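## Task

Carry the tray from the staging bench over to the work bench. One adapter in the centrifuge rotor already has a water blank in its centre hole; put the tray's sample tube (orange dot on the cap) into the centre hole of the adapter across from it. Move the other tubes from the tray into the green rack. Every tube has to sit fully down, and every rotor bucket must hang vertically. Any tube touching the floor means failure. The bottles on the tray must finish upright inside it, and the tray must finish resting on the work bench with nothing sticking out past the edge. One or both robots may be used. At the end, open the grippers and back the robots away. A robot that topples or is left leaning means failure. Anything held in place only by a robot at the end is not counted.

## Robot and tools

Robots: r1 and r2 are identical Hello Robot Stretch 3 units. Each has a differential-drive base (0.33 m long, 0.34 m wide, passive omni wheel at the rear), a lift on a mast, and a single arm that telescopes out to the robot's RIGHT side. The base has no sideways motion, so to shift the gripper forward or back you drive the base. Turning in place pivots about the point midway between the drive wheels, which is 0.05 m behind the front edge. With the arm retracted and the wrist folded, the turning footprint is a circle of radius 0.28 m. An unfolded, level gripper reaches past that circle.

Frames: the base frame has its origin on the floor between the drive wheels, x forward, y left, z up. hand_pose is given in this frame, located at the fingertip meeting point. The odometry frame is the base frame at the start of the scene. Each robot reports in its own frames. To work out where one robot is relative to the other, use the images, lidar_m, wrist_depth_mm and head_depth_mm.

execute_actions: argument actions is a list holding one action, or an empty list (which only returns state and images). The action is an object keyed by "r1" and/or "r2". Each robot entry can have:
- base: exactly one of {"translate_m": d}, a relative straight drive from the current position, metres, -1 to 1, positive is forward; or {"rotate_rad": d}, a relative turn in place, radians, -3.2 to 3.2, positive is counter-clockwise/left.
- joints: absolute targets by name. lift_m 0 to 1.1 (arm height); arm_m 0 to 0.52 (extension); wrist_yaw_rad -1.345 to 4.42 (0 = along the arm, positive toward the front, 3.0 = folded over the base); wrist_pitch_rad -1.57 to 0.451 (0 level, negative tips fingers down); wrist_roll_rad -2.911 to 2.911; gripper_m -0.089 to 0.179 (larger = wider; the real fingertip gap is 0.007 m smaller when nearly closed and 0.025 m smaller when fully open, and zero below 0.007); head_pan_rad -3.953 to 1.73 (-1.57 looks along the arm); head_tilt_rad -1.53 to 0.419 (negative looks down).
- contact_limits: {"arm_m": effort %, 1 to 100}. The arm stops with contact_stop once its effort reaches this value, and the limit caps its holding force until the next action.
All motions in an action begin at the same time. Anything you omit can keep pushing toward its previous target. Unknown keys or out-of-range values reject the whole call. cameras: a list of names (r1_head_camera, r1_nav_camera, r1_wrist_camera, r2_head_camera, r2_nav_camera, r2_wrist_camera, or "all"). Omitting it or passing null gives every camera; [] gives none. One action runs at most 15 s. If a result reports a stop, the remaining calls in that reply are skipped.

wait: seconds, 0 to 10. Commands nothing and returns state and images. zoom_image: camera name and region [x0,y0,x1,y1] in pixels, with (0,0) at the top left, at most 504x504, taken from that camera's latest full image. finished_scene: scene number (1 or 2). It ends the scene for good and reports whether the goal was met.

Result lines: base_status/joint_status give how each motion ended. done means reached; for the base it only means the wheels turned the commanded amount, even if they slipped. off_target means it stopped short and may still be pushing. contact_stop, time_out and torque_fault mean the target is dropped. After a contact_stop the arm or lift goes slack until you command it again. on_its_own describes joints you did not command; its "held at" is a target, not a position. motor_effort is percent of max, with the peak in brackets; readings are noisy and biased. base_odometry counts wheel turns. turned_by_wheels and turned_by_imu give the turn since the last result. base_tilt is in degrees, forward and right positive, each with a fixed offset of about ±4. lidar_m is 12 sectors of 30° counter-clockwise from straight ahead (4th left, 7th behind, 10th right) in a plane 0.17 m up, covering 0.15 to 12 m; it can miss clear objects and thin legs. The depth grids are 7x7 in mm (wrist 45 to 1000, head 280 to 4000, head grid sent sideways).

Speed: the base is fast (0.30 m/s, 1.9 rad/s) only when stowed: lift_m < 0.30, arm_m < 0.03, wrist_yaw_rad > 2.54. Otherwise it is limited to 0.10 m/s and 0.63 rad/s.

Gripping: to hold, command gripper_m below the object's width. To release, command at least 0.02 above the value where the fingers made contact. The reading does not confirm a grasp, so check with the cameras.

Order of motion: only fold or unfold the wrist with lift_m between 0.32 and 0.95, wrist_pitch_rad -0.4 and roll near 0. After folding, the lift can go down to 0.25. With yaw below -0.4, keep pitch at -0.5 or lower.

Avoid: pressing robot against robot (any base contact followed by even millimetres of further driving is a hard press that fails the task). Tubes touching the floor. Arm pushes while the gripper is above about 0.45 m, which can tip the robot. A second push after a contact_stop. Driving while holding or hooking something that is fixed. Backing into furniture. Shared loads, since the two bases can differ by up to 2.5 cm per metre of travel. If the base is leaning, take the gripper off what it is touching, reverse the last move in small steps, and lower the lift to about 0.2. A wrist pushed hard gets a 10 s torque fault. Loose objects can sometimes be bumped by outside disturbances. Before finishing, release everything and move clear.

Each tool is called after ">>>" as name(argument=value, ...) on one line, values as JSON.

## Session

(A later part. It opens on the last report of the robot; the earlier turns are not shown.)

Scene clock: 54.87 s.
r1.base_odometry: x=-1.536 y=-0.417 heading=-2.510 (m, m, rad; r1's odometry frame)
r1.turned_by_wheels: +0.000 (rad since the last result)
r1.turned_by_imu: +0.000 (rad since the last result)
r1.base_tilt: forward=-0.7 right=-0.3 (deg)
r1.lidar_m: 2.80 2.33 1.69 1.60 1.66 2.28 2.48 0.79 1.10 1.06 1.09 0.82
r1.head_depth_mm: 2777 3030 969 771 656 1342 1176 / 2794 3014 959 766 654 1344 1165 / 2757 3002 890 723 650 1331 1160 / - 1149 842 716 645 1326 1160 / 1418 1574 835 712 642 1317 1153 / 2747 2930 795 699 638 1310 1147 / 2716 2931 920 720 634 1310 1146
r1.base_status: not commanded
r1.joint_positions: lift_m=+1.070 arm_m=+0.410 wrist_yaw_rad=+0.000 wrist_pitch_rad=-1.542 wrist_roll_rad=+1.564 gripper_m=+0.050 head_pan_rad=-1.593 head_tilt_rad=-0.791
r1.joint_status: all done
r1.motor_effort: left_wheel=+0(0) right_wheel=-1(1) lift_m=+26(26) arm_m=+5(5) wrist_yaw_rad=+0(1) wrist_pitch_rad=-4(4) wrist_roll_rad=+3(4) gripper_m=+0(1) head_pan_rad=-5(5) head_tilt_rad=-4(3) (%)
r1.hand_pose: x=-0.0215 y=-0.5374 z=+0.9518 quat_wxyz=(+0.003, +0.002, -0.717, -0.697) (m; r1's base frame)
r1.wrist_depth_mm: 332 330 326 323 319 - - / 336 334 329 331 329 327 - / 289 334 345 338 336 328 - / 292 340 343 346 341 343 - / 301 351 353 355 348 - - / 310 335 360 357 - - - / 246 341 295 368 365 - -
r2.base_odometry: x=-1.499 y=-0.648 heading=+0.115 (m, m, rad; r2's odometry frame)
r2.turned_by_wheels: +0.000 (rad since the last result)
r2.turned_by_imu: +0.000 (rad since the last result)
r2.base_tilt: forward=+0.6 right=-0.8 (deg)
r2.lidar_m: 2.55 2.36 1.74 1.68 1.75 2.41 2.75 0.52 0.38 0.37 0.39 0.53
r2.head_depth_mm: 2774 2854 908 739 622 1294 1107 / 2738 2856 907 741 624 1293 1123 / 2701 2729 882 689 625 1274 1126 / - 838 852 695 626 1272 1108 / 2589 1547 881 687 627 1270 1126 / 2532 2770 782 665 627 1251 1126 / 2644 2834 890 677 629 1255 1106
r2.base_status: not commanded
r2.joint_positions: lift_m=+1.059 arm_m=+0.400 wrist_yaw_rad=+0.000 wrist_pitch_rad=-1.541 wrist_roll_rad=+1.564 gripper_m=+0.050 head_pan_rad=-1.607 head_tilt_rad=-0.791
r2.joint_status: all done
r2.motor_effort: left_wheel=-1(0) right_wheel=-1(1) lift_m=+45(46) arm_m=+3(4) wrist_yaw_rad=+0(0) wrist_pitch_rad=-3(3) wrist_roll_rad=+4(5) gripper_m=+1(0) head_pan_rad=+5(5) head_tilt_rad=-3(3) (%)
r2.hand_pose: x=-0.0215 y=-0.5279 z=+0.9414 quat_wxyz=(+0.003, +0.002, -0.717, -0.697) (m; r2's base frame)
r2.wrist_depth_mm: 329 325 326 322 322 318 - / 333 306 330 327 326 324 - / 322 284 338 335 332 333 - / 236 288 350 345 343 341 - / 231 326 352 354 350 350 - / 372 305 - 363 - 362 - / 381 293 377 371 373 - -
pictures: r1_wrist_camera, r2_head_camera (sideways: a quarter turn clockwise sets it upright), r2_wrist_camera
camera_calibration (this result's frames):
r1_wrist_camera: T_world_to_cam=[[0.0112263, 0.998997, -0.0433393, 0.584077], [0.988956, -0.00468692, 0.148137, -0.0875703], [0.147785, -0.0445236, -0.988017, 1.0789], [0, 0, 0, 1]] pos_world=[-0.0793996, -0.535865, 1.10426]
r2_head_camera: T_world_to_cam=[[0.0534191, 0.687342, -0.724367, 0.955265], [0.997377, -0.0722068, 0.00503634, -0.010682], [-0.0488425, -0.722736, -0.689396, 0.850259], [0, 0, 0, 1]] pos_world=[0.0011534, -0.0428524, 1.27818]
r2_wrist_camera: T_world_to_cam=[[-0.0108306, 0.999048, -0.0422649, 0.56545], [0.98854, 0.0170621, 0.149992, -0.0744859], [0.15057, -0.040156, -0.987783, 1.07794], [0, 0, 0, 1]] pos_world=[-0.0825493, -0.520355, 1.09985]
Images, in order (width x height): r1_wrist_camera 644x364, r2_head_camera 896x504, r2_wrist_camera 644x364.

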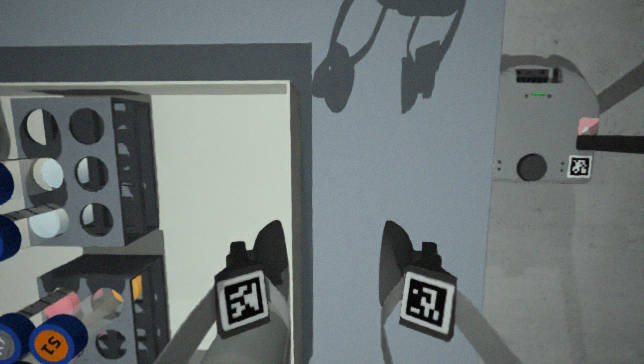

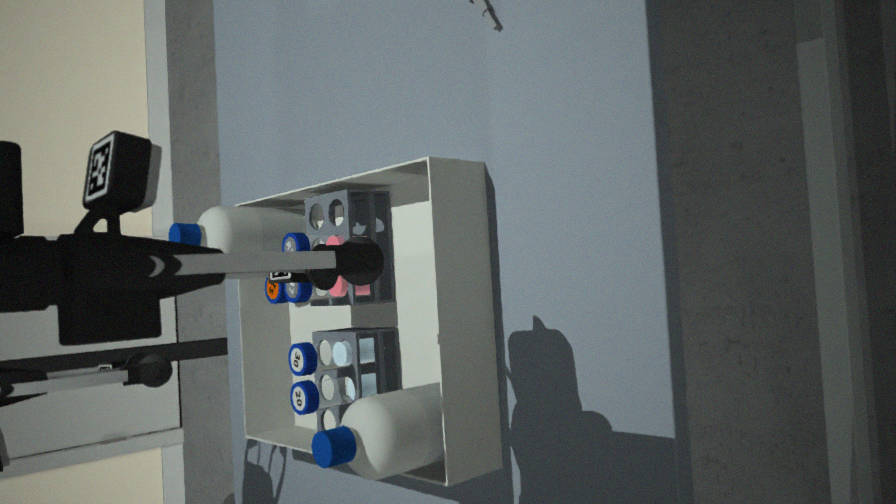

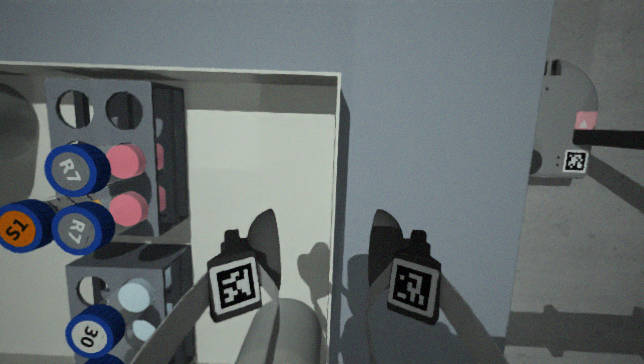

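>>> execute_actions(actions=[{"r1":{"base":{"translate_m":-0.08},"joints":{"arm_m":0.445,"lift_m":0.99}},"r2":{"base":{"translate_m":-0.09},"joints":{"arm_m":0.39,"lift_m":0.99}}}], cameras=["r1_wrist_camera","r2_wrist_camera"])

Scene clock: 58.97 s.
r1.base_odometry: x=-1.472 y=-0.370 heading=-2.510 (m, m, rad; r1's odometry frame)
r1.turned_by_wheels: +0.000 (rad since the last result)
r1.turned_by_imu: +0.000 (rad since the last result)
r1.base_tilt: forward=-0.8 right=-0.2 (deg)
r1.lidar_m: 2.88 2.32 1.69 1.60 1.65 2.27 2.40 0.72 1.10 1.06 1.10 0.89
r1.head_depth_mm: 2687 - 967 770 657 1344 1173 / - 2961 961 765 654 1343 1170 / - 3049 950 761 648 1329 1163 / - - 892 726 645 1331 1163 / 2752 2921 827 710 643 1318 1155 / 2695 2853 831 707 636 1313 1155 / 808 1110 789 698 636 1306 1146
r1.base_status: done
r1.joint_positions: lift_m=+0.990 arm_m=+0.445 wrist_yaw_rad=+0.000 wrist_pitch_rad=-1.543 wrist_roll_rad=+1.564 gripper_m=+0.050 head_pan_rad=-1.593 head_tilt_rad=-0.791
r1.joint_status: all done
r1.motor_effort: left_wheel=+1(2) right_wheel=-1(6) lift_m=+22(22) arm_m=+6(6) wrist_yaw_rad=+0(1) wrist_pitch_rad=-4(4) wrist_roll_rad=+3(3) gripper_m=+1(0) head_pan_rad=-5(4) head_tilt_rad=-3(4) (%)
r1.hand_pose: x=-0.0215 y=-0.5723 z=+0.8720 quat_wxyz=(+0.003, +0.002, -0.717, -0.697) (m; r1's base frame)
r1.wrist_depth_mm: 251 253 249 246 245 243 245 / 259 257 254 252 251 248 247 / 266 262 262 259 255 252 252 / 270 268 266 263 261 258 634 / 214 271 268 267 266 263 - / 215 275 278 272 - 269 - / 225 260 284 283 283 275 -
r2.base_odometry: x=-1.588 y=-0.658 heading=+0.115 (m, m, rad; r2's odometry frame)
r2.turned_by_wheels: +0.000 (rad since the last result)
r2.turned_by_imu: +0.000 (rad since the last result)
r2.base_tilt: forward=+0.5 right=-0.9 (deg)
r2.lidar_m: 2.64 2.37 1.74 1.68 1.75 2.40 2.67 0.52 0.38 0.37 0.38 0.53
r2.head_depth_mm: - - 906 724 623 1289 1119 / - 2806 910 739 624 1266 1121 / - 2919 912 744 625 1277 1124 / - - 882 704 626 1271 1105 / 2675 2851 810 689 628 1280 1126 / 2658 2768 807 689 628 1253 1126 / 2555 2775 784 675 629 1256 1113
r2.base_status: done
r2.joint_positions: lift_m=+0.990 arm_m=+0.390 wrist_yaw_rad=+0.000 wrist_pitch_rad=-1.541 wrist_roll_rad=+1.564 gripper_m=+0.050 head_pan_rad=-1.607 head_tilt_rad=-0.791
r2.joint_status: all done
r2.motor_effort: left_wheel=+0(4) right_wheel=-1(6) lift_m=+21(42) arm_m=-1(2) wrist_yaw_rad=+0(0) wrist_pitch_rad=-3(3) wrist_roll_rad=+4(4) gripper_m=+0(1) head_pan_rad=+5(4) head_tilt_rad=-4(3) (%)
r2.hand_pose: x=-0.0215 y=-0.5184 z=+0.8724 quat_wxyz=(+0.003, +0.002, -0.717, -0.697) (m; r2's base frame)
r2.wrist_depth_mm: 263 260 256 254 253 250 943 / 268 266 261 261 257 257 992 / 274 273 269 268 263 262 263 / 276 277 275 275 272 270 - / 223 280 281 281 278 280 - / 227 288 - 289 - 284 - / 230 270 299 298 295 293 -
pictures: r1_wrist_camera, r2_wrist_camera
camera_calibration (this result's frames):
r1_wrist_camera: T_world_to_cam=[[0.0112265, 0.999016, -0.0429036, 0.615112], [0.988956, -0.00475168, 0.148135, -0.0759543], [0.147785, -0.0440928, -0.988036, 0.998811], [0, 0, 0, 1]] pos_world=[-0.0793996, -0.570827, 1.0245]
r2_wrist_camera: T_world_to_cam=[[-0.0108299, 0.99906, -0.041985, 0.552797], [0.98854, 0.0170194, 0.149997, -0.064326], [0.15057, -0.0398794, -0.987795, 1.01033], [0, 0, 0, 1]] pos_world=[-0.0825493, -0.510891, 1.03085]
Images, in order (width x height): r1_wrist_camera 644x364, r2_wrist_camera 644x364.

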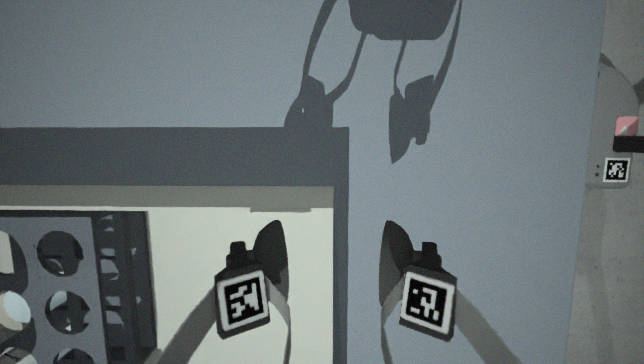

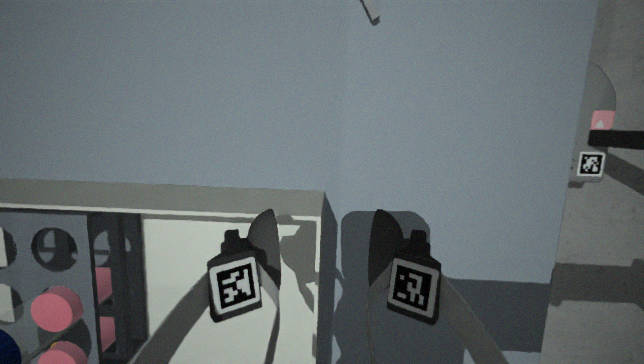

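>>> execute_actions(actions=[{"r1":{"base":{"translate_m":0.06}},"r2":{"base":{"translate_m":0.06}}}], cameras=[])

>>> execute_actions(actions=[{"r1":{"joints":{"lift_m":0.93}},"r2":{"joints":{"lift_m":0.93}}}], cameras=["r1_wrist_camera","r2_wrist_camera"])

>>> execute_actions(actions=[{"r1":{"joints":{"gripper_m":-0.05}},"r2":{"joints":{"gripper_m":-0.05}}}], cameras=[])

>>> execute_actions(actions=[{"r1":{"joints":{"lift_m":0.97}},"r2":{"joints":{"lift_m":0.97}}}], cameras=["r1_wrist_camera","r2_wrist_camera","r1_head_camera"])

Scene clock: 62.60 s.
r1.base_odometry: x=-1.520 y=-0.406 heading=-2.510 (m, m, rad; r1's odometry frame)
r1.turned_by_wheels: +0.000 (rad since the last result)
r1.turned_by_imu: +0.000 (rad since the last result)
r1.base_tilt: forward=-0.8 right=-0.3 (deg)
r1.lidar_m: 2.82 2.33 1.69 1.60 1.66 2.27 2.45 0.77 1.10 1.06 1.09 0.84
r1.head_depth_mm: 2685 - 967 773 657 1342 1174 / - 2973 960 767 653 1338 1165 / - 3065 932 739 649 1330 1170 / - - 839 715 646 1327 1163 / 2755 2931 841 710 643 1317 1155 / 803 1466 796 705 638 1308 1154 / 2688 2943 863 704 634 1303 1147
r1.base_status: done
r1.joint_positions: lift_m=+0.990 arm_m=+0.445 wrist_yaw_rad=+0.000 wrist_pitch_rad=-1.543 wrist_roll_rad=+1.564 gripper_m=+0.050 head_pan_rad=-1.593 head_tilt_rad=-0.791
r1.joint_status: not commanded
r1.motor_effort: left_wheel=+0(3) right_wheel=-1(2) lift_m=+22(22) arm_m=+4(5) wrist_yaw_rad=+0(0) wrist_pitch_rad=-3(3) wrist_roll_rad=+3(3) gripper_m=+1(0) head_pan_rad=-4(5) head_tilt_rad=-4(4) (%)
r1.hand_pose: x=-0.0215 y=-0.5723 z=+0.8720 quat_wxyz=(+0.003, +0.002, -0.717, -0.697) (m; r1's base frame)
r1.wrist_depth_mm: 253 253 250 246 248 241 244 / 257 254 254 253 249 248 247 / 204 258 259 257 259 254 251 / 209 264 264 265 262 259 260 / 214 269 269 268 266 263 - / 220 277 278 276 - 274 - / 238 264 285 279 279 275 -
r2.base_odometry: x=-1.529 y=-0.651 heading=+0.115 (m, m, rad; r2's odometry frame)
r2.turned_by_wheels: +0.000 (rad since the last result)
r2.turned_by_imu: +0.000 (rad since the last result)
r2.base_tilt: forward=+0.7 right=-0.9 (deg)
r2.lidar_m: 2.57 2.37 1.74 1.68 1.75 2.40 2.73 0.52 0.38 0.37 0.38 0.53
r2.head_depth_mm: - - 909 739 622 1289 1119 / - 2795 907 739 624 1293 1126 / - 2981 912 720 624 1271 1124 / - - 854 688 626 1272 1107 / 2687 2841 845 689 627 1271 1127 / 1370 1495 783 682 628 1248 1126 / 768 2833 784 643 629 1253 1109
r2.base_status: done
r2.joint_positions: lift_m=+0.990 arm_m=+0.390 wrist_yaw_rad=+0.000 wrist_pitch_rad=-1.541 wrist_roll_rad=+1.564 gripper_m=+0.050 head_pan_rad=-1.607 head_tilt_rad=-0.791
r2.joint_status: not commanded
r2.motor_effort: left_wheel=+0(4) right_wheel=-1(4) lift_m=+21(22) arm_m=-1(1) wrist_yaw_rad=+0(0) wrist_pitch_rad=-3(3) wrist_roll_rad=+4(4) gripper_m=+0(1) head_pan_rad=+4(5) head_tilt_rad=-4(4) (%)
r2.hand_pose: x=-0.0215 y=-0.5184 z=+0.8724 quat_wxyz=(+0.003, +0.002, -0.717, -0.697) (m; r2's base frame)
r2.wrist_depth_mm: 260 259 257 257 252 250 949 / 267 265 264 261 257 255 - / 243 268 266 266 269 263 265 / 217 274 275 270 271 270 - / 220 279 283 279 279 278 - / 222 291 - 290 - 283 - / 250 270 300 297 294 292 -
pictures: none
No camera images: the call's "cameras" was empty. Leave "cameras" out to get every camera's image.

Scene clock: 63.97 s.
r1.base_odometry: x=-1.520 y=-0.406 heading=-2.510 (m, m, rad; r1's odometry frame)
r1.turned_by_wheels: +0.000 (rad since the last result)
r1.turned_by_imu: +0.000 (rad since the last result)
r1.base_tilt: forward=-0.8 right=-0.2 (deg)
r1.lidar_m: 2.82 2.33 1.68 1.60 1.66 2.27 2.46 0.77 1.10 1.06 1.09 0.84
r1.head_depth_mm: 2812 3038 - - 647 1352 1173 / 2722 - 926 766 653 1339 1169 / 2692 1116 886 739 650 1329 1164 / 2735 - 828 715 646 1326 1160 / 2784 2947 842 711 640 1320 1153 / 803 1119 799 704 637 1314 1148 / 2665 2923 860 703 635 1304 1146
r1.base_status: not commanded
r1.joint_positions: lift_m=+0.930 arm_m=+0.445 wrist_yaw_rad=+0.000 wrist_pitch_rad=-1.543 wrist_roll_rad=+1.564 gripper_m=+0.050 head_pan_rad=-1.593 head_tilt_rad=-0.791
r1.joint_status: all done
r1.motor_effort: left_wheel=+1(1) right_wheel=-1(2) lift_m=+22(20) arm_m=+4(5) wrist_yaw_rad=+0(0) wrist_pitch_rad=-3(3) wrist_roll_rad=+3(3) gripper_m=+1(0) head_pan_rad=-5(4) head_tilt_rad=-3(3) (%)
r1.hand_pose: x=-0.0215 y=-0.5723 z=+0.8120 quat_wxyz=(+0.003, +0.002, -0.717, -0.697) (m; r1's base frame)
r1.wrist_depth_mm: 195 193 194 192 189 188 186 / 200 196 196 195 195 192 189 / 197 202 197 198 197 195 193 / 200 205 203 202 202 200 197 / 204 207 208 205 205 204 202 / 209 216 213 212 - 211 207 / 195 218 217 216 217 213 213
r2.base_odometry: x=-1.529 y=-0.651 heading=+0.115 (m, m, rad; r2's odometry frame)
r2.turned_by_wheels: +0.000 (rad since the last result)
r2.turned_by_imu: +0.000 (rad since the last result)
r2.base_tilt: forward=+0.7 right=-0.8 (deg)
r2.lidar_m: 2.57 2.37 1.74 1.68 1.74 2.40 2.73 0.52 0.38 0.37 0.39 0.53
r2.head_depth_mm: 2781 2955 - 719 624 1290 1121 / 2697 - 881 741 624 1291 1119 / 2636 1090 855 723 625 1275 1123 / 2604 - 800 688 627 1272 1106 / 2692 2879 837 689 628 1273 1124 / 1331 1494 784 683 628 1255 1129 / 724 2777 784 644 628 1250 1108
r2.base_status: not commanded
r2.joint_positions: lift_m=+0.930 arm_m=+0.390 wrist_yaw_rad=+0.000 wrist_pitch_rad=-1.541 wrist_roll_rad=+1.564 gripper_m=+0.050 head_pan_rad=-1.607 head_tilt_rad=-0.791
r2.joint_status: all done
r2.motor_effort: left_wheel=-1(1) right_wheel=-1(1) lift_m=+21(23) arm_m=-1(1) wrist_yaw_rad=+1(1) wrist_pitch_rad=-3(2) wrist_roll_rad=+4(4) gripper_m=+0(1) head_pan_rad=+5(4) head_tilt_rad=-3(4) (%)
r2.hand_pose: x=-0.0215 y=-0.5184 z=+0.8124 quat_wxyz=(+0.003, +0.002, -0.717, -0.697) (m; r2's base frame)
r2.wrist_depth_mm: 203 200 199 197 195 195 193 / 205 206 203 202 200 199 196 / 204 209 207 205 205 203 201 / 208 213 213 210 211 210 207 / 213 219 218 218 216 214 212 / 199 227 - 223 - 220 220 / 211 232 230 229 229 226 227
pictures: r1_wrist_camera, r2_wrist_camera
camera_calibration (this result's frames):
r1_wrist_camera: T_world_to_cam=[[0.0112266, 0.999016, -0.0429036, 0.612537], [0.988956, -0.00475174, 0.148135, -0.0670649], [0.147785, -0.0440928, -0.988036, 0.93952], [0, 0, 0, 1]] pos_world=[-0.0793996, -0.570827, 0.964494]
r2_wrist_camera: T_world_to_cam=[[-0.0108303, 0.99906, -0.041985, 0.550277], [0.98854, 0.0170198, 0.149997, -0.0553251], [0.15057, -0.0398793, -0.987795, 0.951053], [0, 0, 0, 1]] pos_world=[-0.0825493, -0.510891, 0.970847]
Images, in order (width x height): r1_wrist_camera 644x364, r2_wrist_camera 644x364.

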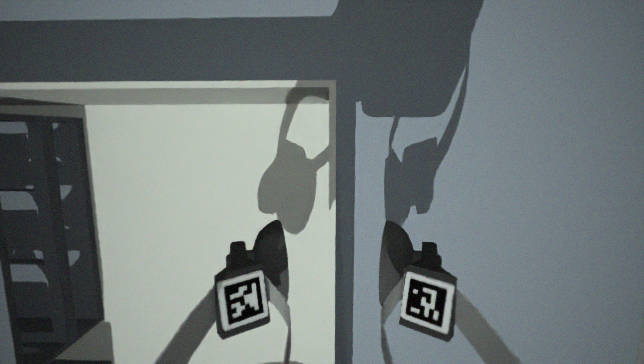

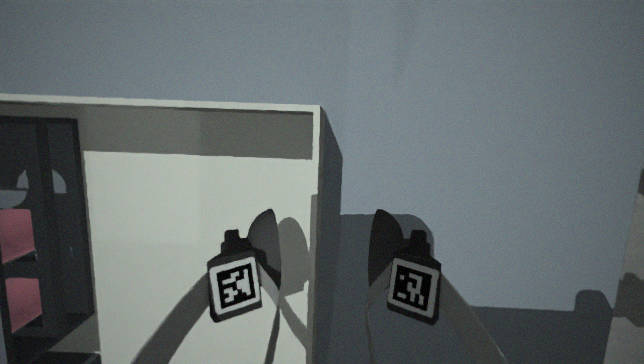

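Scene clock: 65.47 s.
r1.base_odometry: x=-1.520 y=-0.406 heading=-2.510 (m, m, rad; r1's odometry frame)
r1.turned_by_wheels: +0.000 (rad since the last result)
r1.turned_by_imu: +0.000 (rad since the last result)
r1.base_tilt: forward=-0.7 right=-0.3 (deg)
r1.lidar_m: 2.82 2.33 1.68 1.60 1.65 2.28 2.46 0.77 1.10 1.06 1.10 0.84
r1.head_depth_mm: 2805 3039 - - 654 1344 1174 / 2731 - 925 767 651 1338 1169 / 2675 1116 889 737 648 1333 1168 / 2697 - 833 717 645 1326 1160 / 2717 2921 842 708 641 1320 1154 / 803 1124 818 705 639 1311 1152 / 2695 2917 886 704 634 1304 1149
r1.base_status: not commanded
r1.joint_positions: lift_m=+0.930 arm_m=+0.445 wrist_yaw_rad=+0.000 wrist_pitch_rad=-1.536 wrist_roll_rad=+1.564 gripper_m=-0.049 head_pan_rad=-1.593 head_tilt_rad=-0.791
r1.joint_status: all done
r1.motor_effort: left_wheel=+0(0) right_wheel=-2(1) lift_m=+27(27) arm_m=+5(5) wrist_yaw_rad=+0(0) wrist_pitch_rad=-7(8) wrist_roll_rad=+3(3) gripper_m=-17(95) head_pan_rad=-4(5) head_tilt_rad=-3(3) (%)
r1.hand_pose: x=-0.0215 y=-0.5741 z=+0.8116 quat_wxyz=(+0.003, +0.002, -0.719, -0.695) (m; r1's base frame)
r1.wrist_depth_mm: 196 195 193 190 188 187 185 / 198 197 192 192 191 191 188 / 198 198 196 196 196 195 190 / 199 204 202 200 201 198 195 / 204 208 206 203 205 201 200 / 207 213 209 - 208 207 205 / 205 218 215 214 217 210 209
r2.base_odometry: x=-1.529 y=-0.651 heading=+0.115 (m, m, rad; r2's odometry frame)
r2.turned_by_wheels: +0.000 (rad since the last result)
r2.turned_by_imu: +0.000 (rad since the last result)
r2.base_tilt: forward=+0.7 right=-0.8 (deg)
r2.lidar_m: 2.57 2.36 1.74 1.68 1.75 2.40 2.73 0.52 0.38 0.37 0.38 0.53
r2.head_depth_mm: 2741 2978 - 720 622 1283 1120 / 2685 - 878 740 625 1293 1123 / 2640 1083 855 721 625 1271 1123 / 2620 - 807 690 626 1272 1105 / 2679 2841 833 689 627 1274 1125 / 1328 1097 780 680 628 1252 1124 / 725 2773 782 646 628 1255 1109
r2.base_status: not commanded
r2.joint_positions: lift_m=+0.930 arm_m=+0.390 wrist_yaw_rad=-0.002 wrist_pitch_rad=-1.529 wrist_roll_rad=+1.571 gripper_m=-0.049 head_pan_rad=-1.607 head_tilt_rad=-0.791
r2.joint_status: all done
r2.motor_effort: left_wheel=+0(1) right_wheel=-1(1) lift_m=+28(28) arm_m=-1(1) wrist_yaw_rad=+2(2) wrist_pitch_rad=-7(9) wrist_roll_rad=-1(4) gripper_m=-24(100) head_pan_rad=+4(5) head_tilt_rad=-3(4) (%)
r2.hand_pose: x=-0.0215 y=-0.5215 z=+0.8119 quat_wxyz=(+0.000, -0.001, -0.721, -0.693) (m; r2's base frame)
r2.wrist_depth_mm: 202 199 198 196 194 192 189 / 206 206 203 201 198 196 194 / 204 205 204 202 203 201 199 / 207 212 208 210 208 207 203 / 191 217 215 211 215 213 211 / 195 225 222 - 220 219 217 / 199 232 228 229 227 223 224
pictures: none
No camera images: the call's "cameras" was empty. Leave "cameras" out to get every camera's image.

Scene clock: 66.63 s.
r1.base_odometry: x=-1.520 y=-0.406 heading=-2.510 (m, m, rad; r1's odometry frame)
r1.turned_by_wheels: +0.000 (rad since the last result)
r1.turned_by_imu: +0.000 (rad since the last result)
r1.base_tilt: forward=-0.7 right=-0.3 (deg)
r1.lidar_m: 2.82 2.32 1.69 1.60 1.66 2.28 2.46 0.77 1.10 1.06 1.10 0.84
r1.head_depth_mm: 2738 - 931 750 658 1349 1178 / - 2984 962 766 653 1340 1168 / - 2988 861 738 648 1329 1170 / 2658 - 828 709 645 1325 1160 / 2724 2947 814 707 641 1314 1157 / 803 961 670 702 637 1310 1147 / 2721 2927 651 703 635 1313 1145
r1.base_status: not commanded
r1.joint_positions: lift_m=+0.970 arm_m=+0.445 wrist_yaw_rad=+0.000 wrist_pitch_rad=-1.536 wrist_roll_rad=+1.564 gripper_m=-0.049 head_pan_rad=-1.593 head_tilt_rad=-0.791
r1.joint_status: all done
r1.motor_effort: left_wheel=+1(0) right_wheel=-1(1) lift_m=+32(36) arm_m=+5(5) wrist_yaw_rad=+0(0) wrist_pitch_rad=-7(7) wrist_roll_rad=+3(3) gripper_m=-17(18) head_pan_rad=-5(4) head_tilt_rad=-3(4) (%)
r1.hand_pose: x=-0.0215 y=-0.5741 z=+0.8514 quat_wxyz=(+0.003, +0.002, -0.719, -0.695) (m; r1's base frame)
r1.wrist_depth_mm: 234 234 229 229 225 221 221 / 237 235 232 233 230 230 223 / 197 201 197 197 235 231 228 / 200 203 202 199 241 236 235 / 204 208 207 203 245 243 241 / 209 212 209 - 250 246 249 / 195 218 214 215 258 253 -
r2.base_odometry: x=-1.529 y=-0.651 heading=+0.115 (m, m, rad; r2's odometry frame)
r2.turned_by_wheels: +0.000 (rad since the last result)
r2.turned_by_imu: +0.000 (rad since the last result)
r2.base_tilt: forward=+0.7 right=-0.8 (deg)
r2.lidar_m: 2.57 2.37 1.74 1.68 1.74 2.41 2.72 0.52 0.38 0.37 0.39 0.53
r2.head_depth_mm: 2704 - 892 736 624 1288 1120 / - 1930 907 740 624 1289 1118 / - 2847 879 722 624 1273 1122 / - - 768 697 625 1275 1107 / 2676 2873 777 668 627 1274 1126 / 1342 910 761 660 628 1251 1131 / 767 2821 595 638 627 1252 1111
r2.base_status: not commanded
r2.joint_positions: lift_m=+0.969 arm_m=+0.390 wrist_yaw_rad=-0.002 wrist_pitch_rad=-1.529 wrist_roll_rad=+1.571 gripper_m=-0.049 head_pan_rad=-1.607 head_tilt_rad=-0.791
r2.joint_status: all done
r2.motor_effort: left_wheel=-1(1) right_wheel=-1(1) lift_m=+53(56) arm_m=-1(1) wrist_yaw_rad=+2(2) wrist_pitch_rad=-7(7) wrist_roll_rad=-1(1) gripper_m=-23(23) head_pan_rad=+5(5) head_tilt_rad=-4(3) (%)
r2.hand_pose: x=-0.0215 y=-0.5215 z=+0.8509 quat_wxyz=(-0.001, -0.001, -0.721, -0.693) (m; r2's base frame)
r2.wrist_depth_mm: 239 239 235 234 231 226 226 / 245 245 242 240 236 234 231 / 201 205 203 203 242 241 239 / 206 210 209 209 247 245 247 / 192 217 215 211 257 251 - / 194 222 222 - 260 262 - / 198 231 227 229 271 268 -
pictures: r1_head_camera (sideways: a quarter turn clockwise sets it upright), r1_wrist_camera, r2_wrist_camera
camera_calibration (this result's frames):
r1_head_camera: T_world_to_cam=[[-0.0259629, 0.699477, -0.714184, 0.953928], [0.998793, -0.0116494, -0.0477188, 0.057365], [-0.041698, -0.71456, -0.69833, 0.870301], [0, 0, 0, 1]] pos_world=[0.00376076, -0.0446994, 1.29177]
r1_wrist_camera: T_world_to_cam=[[0.0112313, 0.998689, -0.0499433, 0.62188], [0.988956, -0.00371234, 0.148165, -0.0723348], [0.147785, -0.0510558, -0.987701, 0.974057], [0, 0, 0, 1]] pos_world=[-0.0793995, -0.571602, 1.00385]
r2_wrist_camera: T_world_to_cam=[[-0.002153, 0.998541, -0.053954, 0.565069], [0.988625, 0.0102394, 0.150054, -0.0646576], [0.150387, -0.0530172, -0.987205, 0.981625], [0, 0, 0, 1]] pos_world=[-0.0824852, -0.511539, 1.00925]
Images, in order (width x height): r1_head_camera 896x504, r1_wrist_camera 644x364, r2_wrist_camera 644x364.

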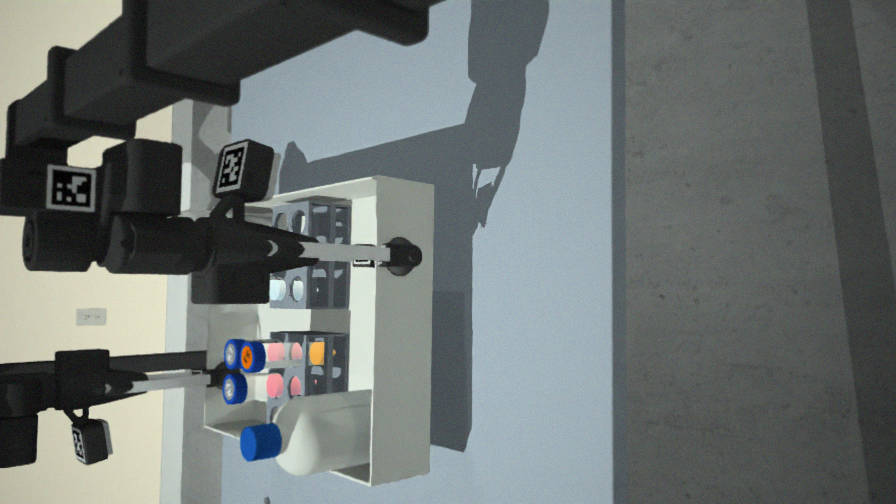

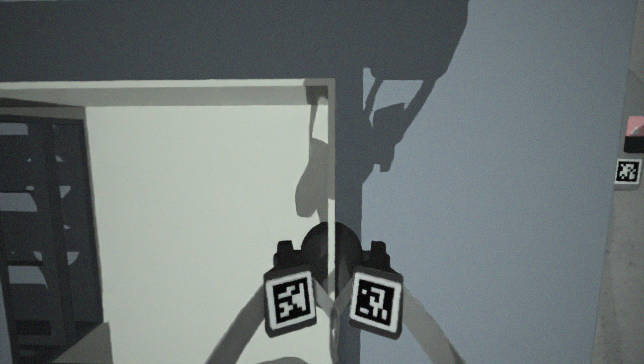

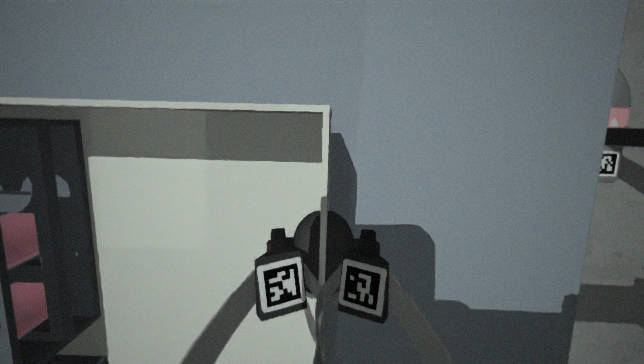

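>>> execute_actions(actions=[{"r1":{"joints":{"lift_m":1.05,"arm_m":0.45,"head_tilt_rad":-0.5}},"r2":{"joints":{"lift_m":1.05,"arm_m":0.395,"head_tilt_rad":-0.5}}}], cameras=[])

>>> execute_actions(actions=[{"r1":{"base":{"translate_m":-0.5}},"r2":{"base":{"translate_m":0.5}}}], cameras=["r1_wrist_camera","r2_wrist_camera","r1_nav_camera"])

Scene clock: 70.10 s.
r1.base_odometry: x=-1.520 y=-0.406 heading=-2.510 (m, m, rad; r1's odometry frame)
r1.turned_by_wheels: +0.000 (rad since the last result)
r1.turned_by_imu: +0.000 (rad since the last result)
r1.base_tilt: forward=-0.7 right=-0.3 (deg)
r1.lidar_m: 2.82 2.33 1.69 1.60 1.66 2.27 2.45 0.77 1.10 1.06 1.09 0.84
r1.head_depth_mm: 2702 2894 3279 1189 865 682 591 / 2681 2898 3215 1181 862 679 588 / 2667 - 3192 1058 794 673 586 / 2675 2837 - 800 776 669 582 / 2576 2850 3086 799 755 666 578 / 1340 810 1567 759 750 661 561 / 2628 2828 3127 616 746 660 560
r1.base_status: not commanded
r1.joint_positions: lift_m=+1.050 arm_m=+0.450 wrist_yaw_rad=+0.000 wrist_pitch_rad=-1.546 wrist_roll_rad=+1.564 gripper_m=-0.049 head_pan_rad=-1.593 head_tilt_rad=-0.508
r1.joint_status: all done
r1.motor_effort: left_wheel=+1(0) right_wheel=+0(2) lift_m=+32(34) arm_m=+6(6) wrist_yaw_rad=+0(0) wrist_pitch_rad=-3(7) wrist_roll_rad=+3(3) gripper_m=-17(18) head_pan_rad=-4(4) head_tilt_rad=+2(18) (%)
r1.hand_pose: x=-0.0215 y=-0.5766 z=+0.9315 quat_wxyz=(+0.003, +0.002, -0.716, -0.698) (m; r1's base frame)
r1.wrist_depth_mm: 311 308 304 303 301 295 - / 316 312 310 306 308 305 - / 197 198 197 195 315 314 - / 198 203 200 199 324 318 - / 203 208 204 202 327 328 - / 206 211 209 - 335 336 - / 189 216 214 212 344 338 -
r2.base_odometry: x=-1.529 y=-0.651 heading=+0.115 (m, m, rad; r2's odometry frame)
r2.turned_by_wheels: +0.000 (rad since the last result)
r2.turned_by_imu: +0.000 (rad since the last result)
r2.base_tilt: forward=+0.8 right=-0.8 (deg)
r2.lidar_m: 2.58 2.36 1.74 1.68 1.75 2.41 2.72 0.52 0.38 0.37 0.38 0.53
r2.head_depth_mm: 2661 - 3173 1114 829 665 552 / 2624 - 3101 1119 836 667 554 / 2618 - 3076 1068 758 669 556 / 2608 - - 744 605 671 558 / 2537 2800 2988 762 599 673 558 / 1320 1377 1513 747 593 674 559 / 2484 759 2981 582 577 676 561
r2.base_status: not commanded
r2.joint_positions: lift_m=+1.049 arm_m=+0.395 wrist_yaw_rad=-0.002 wrist_pitch_rad=-1.543 wrist_roll_rad=+1.571 gripper_m=-0.049 head_pan_rad=-1.607 head_tilt_rad=-0.508
r2.joint_status: all done
r2.motor_effort: left_wheel=-1(1) right_wheel=+0(1) lift_m=+53(54) arm_m=+4(6) wrist_yaw_rad=+2(2) wrist_pitch_rad=-2(7) wrist_roll_rad=-1(1) gripper_m=-22(23) head_pan_rad=+4(5) head_tilt_rad=+2(16) (%)
r2.hand_pose: x=-0.0215 y=-0.5223 z=+0.9311 quat_wxyz=(-0.001, -0.001, -0.716, -0.698) (m; r2's base frame)
r2.wrist_depth_mm: 318 315 314 307 309 306 - / 323 322 320 319 315 315 - / 201 203 203 203 323 320 - / 204 209 208 209 333 329 - / 190 215 212 213 341 340 - / 192 222 219 - 349 348 - / 197 229 228 228 364 362 -
pictures: none
No camera images: the call's "cameras" was empty. Leave "cameras" out to get every camera's image.

Scene clock: 76.37 s.
r1.base_odometry: x=-1.117 y=-0.110 heading=-2.510 (m, m, rad; r1's odometry frame)
r1.turned_by_wheels: +0.000 (rad since the last result)
r1.turned_by_imu: +0.001 (rad since the last result)
r1.base_tilt: forward=-0.7 right=-0.2 (deg)
r1.lidar_m: 3.31 2.32 1.66 1.58 1.67 2.27 1.96 2.20 0.44 1.06 1.10 1.30
r1.head_depth_mm: 2726 2866 3287 2865 2092 1651 1294 / 2691 2833 3244 2857 1996 677 588 / 2715 - 3198 1060 797 673 585 / 2663 2840 - 802 772 669 582 / 2599 2870 3117 795 702 662 580 / 1340 818 1565 759 751 660 576 / 2638 2809 3102 614 747 658 573
r1.base_status: done
r1.joint_positions: lift_m=+1.050 arm_m=+0.450 wrist_yaw_rad=+0.000 wrist_pitch_rad=-1.535 wrist_roll_rad=+1.564 gripper_m=-0.049 head_pan_rad=-1.593 head_tilt_rad=-0.508
r1.joint_status: not commanded
r1.motor_effort: left_wheel=+1(2) right_wheel=-1(3) lift_m=+32(32) arm_m=+5(5) wrist_yaw_rad=+0(1) wrist_pitch_rad=-8(7) wrist_roll_rad=+3(3) gripper_m=-17(18) head_pan_rad=-4(4) head_tilt_rad=+2(2) (%)
r1.hand_pose: x=-0.0215 y=-0.5793 z=+0.9314 quat_wxyz=(+0.003, +0.002, -0.719, -0.695) (m; r1's base frame)
r1.wrist_depth_mm: 308 310 306 303 300 297 987 / 318 313 306 307 308 301 - / 198 198 197 197 313 309 - / 200 203 202 200 320 315 - / 203 209 206 206 325 324 - / 208 213 210 - 335 330 - / 195 218 214 214 342 339 -
r2.base_odometry: x=-1.032 y=-0.594 heading=+0.115 (m, m, rad; r2's odometry frame)
r2.turned_by_wheels: +0.000 (rad since the last result)
r2.turned_by_imu: -0.002 (rad since the last result)
r2.base_tilt: forward=+0.7 right=-0.8 (deg)
r2.lidar_m: 2.08 2.37 1.73 1.68 1.74 2.40 3.23 0.53 0.39 0.37 0.39 2.28
r2.head_depth_mm: 2659 - 3173 1110 834 665 552 / 2650 - 3125 1114 836 667 555 / 2598 - 3062 1066 757 669 556 / 2583 - - 744 698 671 558 / 2531 2780 3000 771 604 672 558 / 1321 828 1507 748 598 676 559 / 2489 764 2986 570 581 674 561
r2.base_status: done
r2.joint_positions: lift_m=+1.049 arm_m=+0.395 wrist_yaw_rad=-0.002 wrist_pitch_rad=-1.534 wrist_roll_rad=+1.571 gripper_m=-0.049 head_pan_rad=-1.607 head_tilt_rad=-0.508
r2.joint_status: not commanded
r2.motor_effort: left_wheel=-1(2) right_wheel=-1(10) lift_m=+53(53) arm_m=+3(4) wrist_yaw_rad=+1(1) wrist_pitch_rad=-5(5) wrist_roll_rad=-1(1) gripper_m=-23(24) head_pan_rad=+5(5) head_tilt_rad=+1(2) (%)
r2.hand_pose: x=-0.0215 y=-0.5248 z=+0.9309 quat_wxyz=(-0.001, -0.001, -0.720, -0.694) (m; r2's base frame)
r2.wrist_depth_mm: 316 311 315 310 305 302 - / 327 326 321 318 312 314 - / 204 204 203 203 321 322 - / 204 211 209 210 332 329 - / 192 216 214 212 338 336 - / 194 224 219 - 350 347 - / 200 229 229 229 357 363 -
pictures: r1_nav_camera (sideways: a quarter turn counterclockwise sets it upright), r1_wrist_camera, r2_wrist_camera
camera_calibration (this result's frames):
r1_nav_camera: T_world_to_cam=[[-0.0243324, -0.4811, 0.876328, -1.10035], [-0.999618, 0.000199671, -0.0276461, 0.0940813], [0.0131256, -0.876666, -0.480921, 0.586542], [0, 0, 0, 1]] pos_world=[0.0595725, -0.0151953, 1.24895]
r1_wrist_camera: T_world_to_cam=[[0.0112341, 0.998669, -0.0503376, 0.631338], [0.988956, -0.00365655, 0.148166, -0.0841737], [0.147785, -0.0514462, -0.987681, 1.05255], [0, 0, 0, 1]] pos_world=[-0.0793995, -0.576656, 1.08384]
r2_wrist_camera: T_world_to_cam=[[-0.00210792, 0.998778, -0.0493864, 0.568567], [0.988624, 0.00950892, 0.150109, -0.0770752], [0.150395, -0.0485082, -0.987435, 1.06307], [0, 0, 0, 1]] pos_world=[-0.0824831, -0.515572, 1.08936]
Images, in order (width x height): r1_nav_camera 672x504, r1_wrist_camera 644x364, r2_wrist_camera 644x364.

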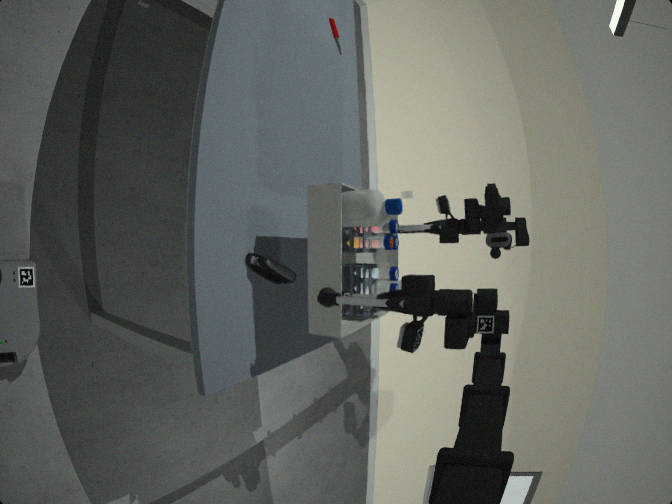

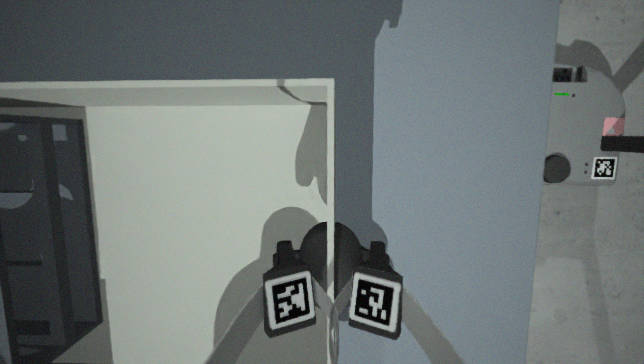

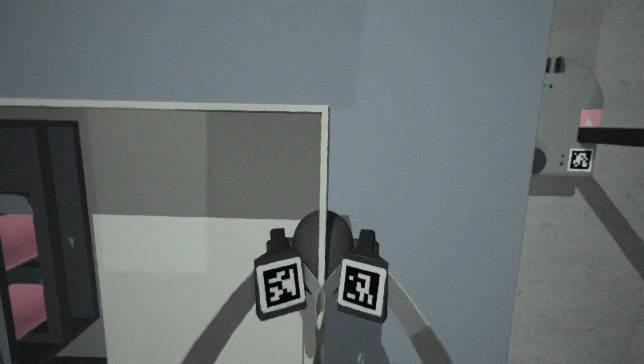

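>>> execute_actions(actions=[{"r1":{"base":{"rotate_rad":0.018},"joints":{"arm_m":0.458,"wrist_roll_rad":1.58}}}], cameras=[])

>>> execute_actions(actions=[{"r1":{"base":{"translate_m":-0.81}},"r2":{"base":{"translate_m":0.8}}}], cameras=["r1_wrist_camera","r2_wrist_camera","r1_nav_camera"])

Scene clock: 79.47 s.
r1.base_odometry: x=-1.117 y=-0.110 heading=-2.492 (m, m, rad; r1's odometry frame)
r1.turned_by_wheels: +0.018 (rad since the last result)
r1.turned_by_imu: +0.018 (rad since the last result)
r1.base_tilt: forward=-0.7 right=-0.2 (deg)
r1.lidar_m: 3.30 2.28 1.66 1.59 1.68 2.30 1.97 2.20 0.44 1.06 1.11 1.30
r1.head_depth_mm: 2675 2844 3285 2879 2092 1643 1262 / 2718 2882 3240 2851 1923 678 587 / 2686 - 3175 1061 795 673 585 / 2683 2845 - 794 759 668 583 / 1350 2820 3085 798 706 665 579 / 2572 811 3041 772 752 662 576 / 2643 2856 3114 626 748 657 574
r1.base_status: done
r1.joint_positions: lift_m=+1.050 arm_m=+0.457 wrist_yaw_rad=-0.001 wrist_pitch_rad=-1.549 wrist_roll_rad=+1.580 gripper_m=-0.049 head_pan_rad=-1.593 head_tilt_rad=-0.508
r1.joint_status: all done
r1.motor_effort: left_wheel=-2(4) right_wheel=+4(5) lift_m=+32(32) arm_m=+6(6) wrist_yaw_rad=+0(1) wrist_pitch_rad=+0(7) wrist_roll_rad=+1(6) gripper_m=-19(18) head_pan_rad=-4(5) head_tilt_rad=+2(2) (%)
r1.hand_pose: x=-0.0215 y=-0.5836 z=+0.9316 quat_wxyz=(-0.003, -0.004, -0.714, -0.700) (m; r1's base frame)
r1.wrist_depth_mm: 310 306 308 302 299 300 - / 196 184 176 308 305 306 - / 195 198 197 195 316 310 - / 199 201 199 198 321 320 - / 202 207 203 202 330 326 - / 205 211 209 - 338 337 - / 197 214 214 212 346 342 -
r2.base_odometry: x=-1.032 y=-0.594 heading=+0.115 (m, m, rad; r2's odometry frame)
r2.turned_by_wheels: +0.000 (rad since the last result)
r2.turned_by_imu: +0.000 (rad since the last result)
r2.base_tilt: forward=+0.8 right=-0.7 (deg)
r2.lidar_m: 2.08 2.37 1.74 1.68 1.74 2.40 3.24 0.53 0.39 0.37 0.39 2.28
r2.head_depth_mm: 2648 - 3159 1112 831 665 552 / 2648 - 3094 1116 837 667 554 / 2613 - 3050 1069 756 669 556 / 2582 - - 744 603 671 557 / 2561 2796 2978 749 599 673 559 / 1327 803 1557 725 596 674 560 / 2503 756 2986 567 577 676 560
r2.base_status: not commanded
r2.joint_positions: lift_m=+1.049 arm_m=+0.395 wrist_yaw_rad=-0.004 wrist_pitch_rad=-1.547 wrist_roll_rad=+1.576 gripper_m=-0.049 head_pan_rad=-1.607 head_tilt_rad=-0.508
r2.joint_status: not commanded
r2.motor_effort: left_wheel=-2(3) right_wheel=+4(4) lift_m=+53(52) arm_m=+3(3) wrist_yaw_rad=+3(3) wrist_pitch_rad=+0(6) wrist_roll_rad=-4(4) gripper_m=-24(23) head_pan_rad=+4(4) head_tilt_rad=+2(2) (%)
r2.hand_pose: x=-0.0215 y=-0.5213 z=+0.9312 quat_wxyz=(-0.003, -0.003, -0.715, -0.699) (m; r2's base frame)
r2.wrist_depth_mm: 316 314 313 308 310 305 - / 327 320 320 316 316 311 - / 200 203 202 201 326 319 - / 203 209 206 206 334 332 - / 191 214 214 211 343 341 - / 192 220 220 - 349 351 - / 195 228 228 294 360 - -
pictures: none
No camera images: the call's "cameras" was empty. Leave "cameras" out to get every camera's image.

Scene clock: 88.80 s.
r1.base_odometry: x=-0.472 y=+0.380 heading=-2.492 (m, m, rad; r1's odometry frame)
r1.turned_by_wheels: +0.000 (rad since the last result)
r1.turned_by_imu: +0.001 (rad since the last result)
r1.base_tilt: forward=-0.8 right=-0.3 (deg)
r1.lidar_m: 2.09 2.26 1.68 1.62 1.68 2.32 2.56 1.18 3.26 1.44 1.22 0.75
r1.head_depth_mm: 2700 2868 3231 2883 2093 1643 1352 / 2688 2843 3216 2851 2085 1637 1351 / 2679 - 3159 2573 1907 1625 1349 / 2700 2846 - 800 1832 1609 1335 / 1359 2876 3051 794 1652 1609 1330 / 2593 824 3024 770 1648 1590 1324 / 2643 2851 3141 621 1808 1581 1314
r1.base_status: done
r1.joint_positions: lift_m=+1.050 arm_m=+0.458 wrist_yaw_rad=-0.001 wrist_pitch_rad=-1.549 wrist_roll_rad=+1.580 gripper_m=-0.049 head_pan_rad=-1.593 head_tilt_rad=-0.508
r1.joint_status: not commanded
r1.motor_effort: left_wheel=-1(4) right_wheel=+2(4) lift_m=+32(32) arm_m=+6(6) wrist_yaw_rad=+0(1) wrist_pitch_rad=-1(1) wrist_roll_rad=+1(1) gripper_m=-16(18) head_pan_rad=-5(5) head_tilt_rad=+3(2) (%)
r1.hand_pose: x=-0.0215 y=-0.5836 z=+0.9316 quat_wxyz=(-0.003, -0.004, -0.714, -0.700) (m; r1's base frame)
r1.wrist_depth_mm: - - - - - - - / - - - - - - - / 196 198 196 196 - - - / 199 203 201 199 - - - / 202 206 203 203 - - - / 205 212 208 - - - - / 206 216 215 215 - - -
r2.base_odometry: x=-0.237 y=-0.503 heading=+0.115 (m, m, rad; r2's odometry frame)
r2.turned_by_wheels: +0.000 (rad since the last result)
r2.turned_by_imu: -0.003 (rad since the last result)
r2.base_tilt: forward=+0.8 right=-0.9 (deg)
r2.lidar_m: 1.47 2.37 1.73 1.68 1.74 2.38 1.47 0.63 1.13 1.45 3.23 1.29
r2.head_depth_mm: 2648 - 3163 2642 1983 1480 1332 / 2618 - 3086 2655 2002 1600 1333 / 2594 - 3085 2562 1821 1611 1337 / 2615 - - 744 605 1614 1344 / 2582 2809 3007 789 598 1615 1348 / 1297 1409 1531 718 592 1626 1346 / 2483 749 3017 583 575 1618 1353
r2.base_status: done
r2.joint_positions: lift_m=+1.049 arm_m=+0.395 wrist_yaw_rad=-0.003 wrist_pitch_rad=-1.548 wrist_roll_rad=+1.576 gripper_m=-0.049 head_pan_rad=-1.607 head_tilt_rad=-0.508
r2.joint_status: not commanded
r2.motor_effort: left_wheel=-1(3) right_wheel=+0(11) lift_m=+53(53) arm_m=+3(3) wrist_yaw_rad=+2(2) wrist_pitch_rad=+0(0) wrist_roll_rad=-4(4) gripper_m=-23(24) head_pan_rad=+4(5) head_tilt_rad=+2(2) (%)
r2.hand_pose: x=-0.0215 y=-0.5211 z=+0.9312 quat_wxyz=(-0.003, -0.003, -0.715, -0.699) (m; r2's base frame)
r2.wrist_depth_mm: - - - - - - - / - - - - - - - / 199 203 202 202 - - - / 203 208 207 209 - - - / 206 215 213 212 - - - / 192 220 219 - - - - / 196 228 225 229 - - -
pictures: r1_nav_camera (sideways: a quarter turn counterclockwise sets it upright), r1_wrist_camera, r2_wrist_camera
camera_calibration (this result's frames):
r1_nav_camera: T_world_to_cam=[[-0.0243299, -0.480983, 0.876392, -1.10043], [-0.999618, 0.000196207, -0.0276431, 0.0940774], [0.0131239, -0.87673, -0.480804, 0.586389], [0, 0, 0, 1]] pos_world=[0.0595723, -0.0152024, 1.24895]
r1_wrist_camera: T_world_to_cam=[[0.0284062, 0.998935, -0.0363589, 0.623162], [0.988663, -0.0227118, 0.148425, -0.0956179], [0.147441, -0.0401628, -0.988255, 1.05968], [0, 0, 0, 1]] pos_world=[-0.0794073, -0.58211, 1.08408]
r2_wrist_camera: T_world_to_cam=[[0.00345333, 0.999383, -0.0349415, 0.551853], [0.988629, 0.00184095, 0.150362, -0.0814044], [0.150334, -0.0350634, -0.988013, 1.07102], [0, 0, 0, 1]] pos_world=[-0.0824383, -0.513809, 1.08971]
Images, in order (width x height): r1_nav_camera 672x504, r1_wrist_camera 644x364, r2_wrist_camera 644x364.

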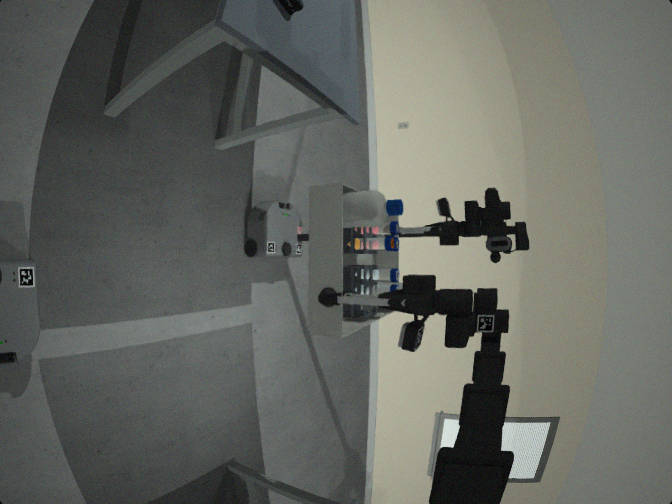

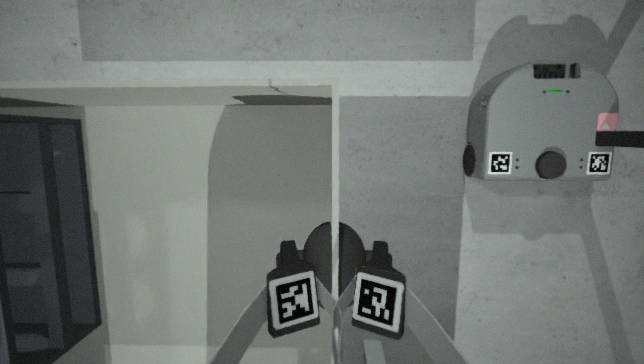

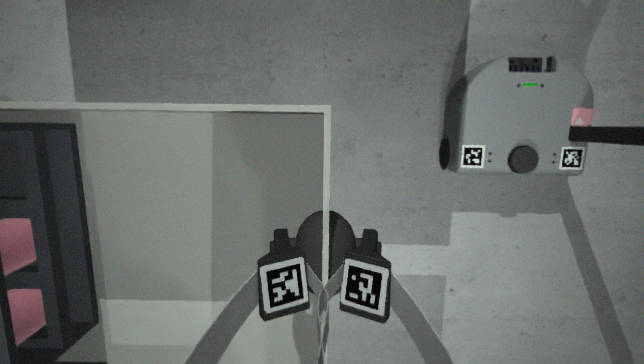

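>>> execute_actions(actions=[{"r1":{"base":{"translate_m":-0.8},"joints":{"head_pan_rad":-2.2}},"r2":{"base":{"translate_m":0.8},"joints":{"head_pan_rad":-1.0}}}], cameras=["r1_wrist_camera","r2_wrist_camera","r2_nav_camera","r1_nav_camera"])

Scene clock: 99.43 s.
r1.base_odometry: x=+0.165 y=+0.864 heading=-2.492 (m, m, rad; r1's odometry frame)
r1.turned_by_wheels: +0.000 (rad since the last result)
r1.turned_by_imu: +0.001 (rad since the last result)
r1.base_tilt: forward=-0.8 right=-0.3 (deg)
r1.lidar_m: 2.88 2.24 1.69 1.62 1.69 2.33 1.78 1.49 0.51 1.44 3.26 1.49
r1.head_depth_mm: - - - - - - 1359 / 3772 - - - - 1544 1347 / 3569 3885 - - - 740 1342 / 3275 3607 - - - 689 785 / 3064 3265 - - 838 1475 1329 / 2893 3046 - 1073 904 1515 1328 / 2736 2910 - 1125 1805 1498 1321
r1.base_status: done
r1.joint_positions: lift_m=+1.050 arm_m=+0.458 wrist_yaw_rad=-0.001 wrist_pitch_rad=-1.553 wrist_roll_rad=+1.580 gripper_m=-0.049 head_pan_rad=-2.193 head_tilt_rad=-0.508
r1.joint_status: all done
r1.motor_effort: left_wheel=-2(3) right_wheel=+3(2) lift_m=+32(32) arm_m=+6(6) wrist_yaw_rad=+0(0) wrist_pitch_rad=+1(2) wrist_roll_rad=+0(0) gripper_m=-18(18) head_pan_rad=-5(52) head_tilt_rad=+3(3) (%)
r1.hand_pose: x=-0.0215 y=-0.5826 z=+0.9317 quat_wxyz=(-0.003, -0.004, -0.713, -0.701) (m; r1's base frame)
r1.wrist_depth_mm: - 930 - - - - - / - - - - - - - / 196 198 196 195 - - - / 198 202 200 199 - - - / 201 204 203 202 - - - / 205 211 208 - - - - / 190 215 214 212 - - -
r2.base_odometry: x=+0.558 y=-0.411 heading=+0.115 (m, m, rad; r2's odometry frame)
r2.turned_by_wheels: +0.000 (rad since the last result)
r2.turned_by_imu: -0.003 (rad since the last result)
r2.base_tilt: forward=+0.7 right=-0.8 (deg)
r2.lidar_m: 1.45 2.37 1.74 1.67 1.74 2.37 1.48 1.36 3.23 1.45 1.10 0.56
r2.head_depth_mm: 2581 2800 2996 689 573 1560 1332 / 2720 2920 3179 587 596 1596 1332 / 2850 3074 3285 1184 1340 1525 1342 / 2993 3257 3545 1127 947 1613 1348 / 3174 3452 3716 1132 846 1567 1343 / 3379 3659 3853 1041 849 717 794 / 3595 - - 1149 853 719 1348
r2.base_status: done
r2.joint_positions: lift_m=+1.049 arm_m=+0.395 wrist_yaw_rad=-0.002 wrist_pitch_rad=-1.551 wrist_roll_rad=+1.576 gripper_m=-0.049 head_pan_rad=-1.007 head_tilt_rad=-0.507
r2.joint_status: all done
r2.motor_effort: left_wheel=-1(3) right_wheel=+1(7) lift_m=+53(53) arm_m=+3(3) wrist_yaw_rad=+1(3) wrist_pitch_rad=+1(0) wrist_roll_rad=-4(4) gripper_m=-24(23) head_pan_rad=+5(48) head_tilt_rad=+2(1) (%)
r2.hand_pose: x=-0.0215 y=-0.5203 z=+0.9312 quat_wxyz=(-0.002, -0.003, -0.714, -0.700) (m; r2's base frame)
r2.wrist_depth_mm: - - - - - - - / - - - - - - - / 198 202 201 202 - - - / 202 209 207 209 - - - / 191 213 212 211 - - - / 191 221 220 - - - - / 196 226 227 883 - - -
pictures: r1_nav_camera (sideways: a quarter turn counterclockwise sets it upright), r1_wrist_camera, r2_nav_camera (sideways: a quarter turn counterclockwise sets it upright), r2_wrist_camera
camera_calibration (this result's frames):
r1_nav_camera: T_world_to_cam=[[-0.291485, -0.383329, 0.87641, -1.09883], [-0.825144, 0.564245, -0.0276423, 0.093012], [-0.483914, -0.731223, -0.480771, 0.589378], [0, 0, 0, 1]] pos_world=[0.0416653, -0.0427266, 1.24895]
r1_wrist_camera: T_world_to_cam=[[0.0279709, 0.999082, -0.0324455, 0.618591], [0.988672, -0.0228621, 0.148339, -0.0956069], [0.147461, -0.0362272, -0.988404, 1.06222], [0, 0, 0, 1]] pos_world=[-0.0794157, -0.581727, 1.08416]
r2_nav_camera: T_world_to_cam=[[0.260953, -0.372827, 0.890451, -1.12154], [-0.824248, -0.566211, 0.00448289, 0.0506257], [0.502512, -0.735123, -0.455057, 0.549095], [0, 0, 0, 1]] pos_world=[0.0584722, 0.0141752, 1.24832]
r2_wrist_camera: T_world_to_cam=[[0.00243827, 0.999482, -0.0320861, 0.548492], [0.988626, 0.00241569, 0.150376, -0.0811105], [0.150376, -0.0320878, -0.988108, 1.07274], [0, 0, 0, 1]] pos_world=[-0.0824638, -0.51359, 1.08978]
Images, in order (width x height): r1_nav_camera 672x504, r1_wrist_camera 644x364, r2_nav_camera 672x504, r2_wrist_camera 644x364.

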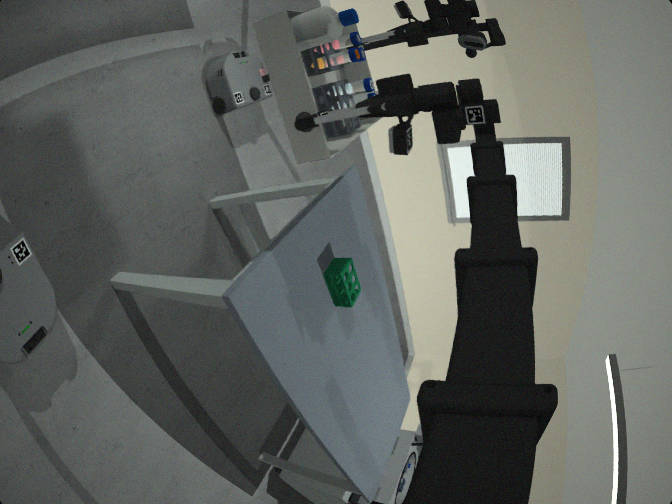

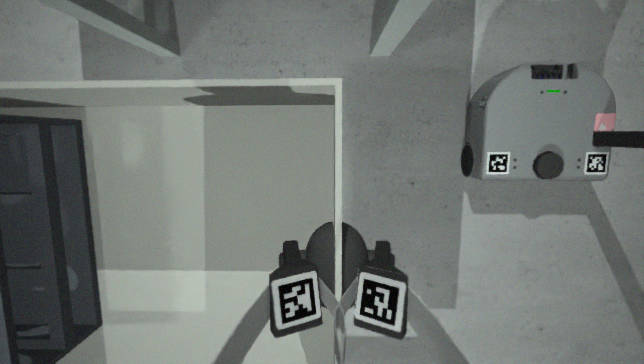

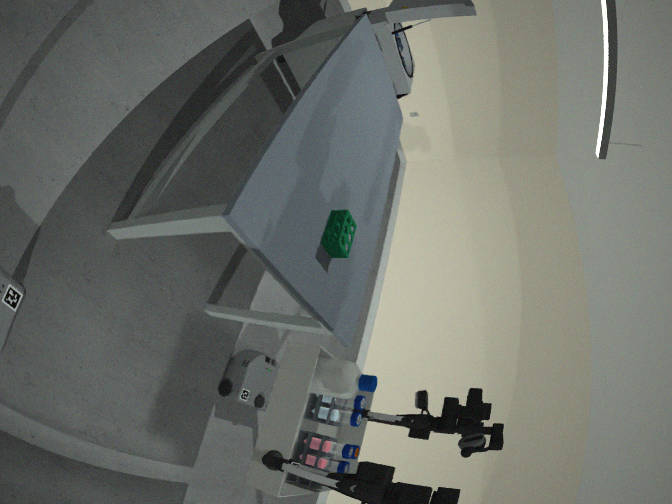

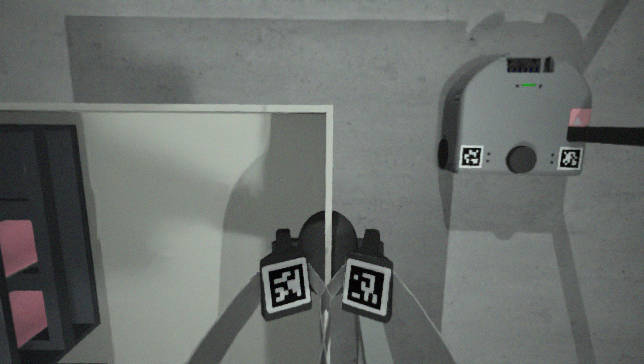

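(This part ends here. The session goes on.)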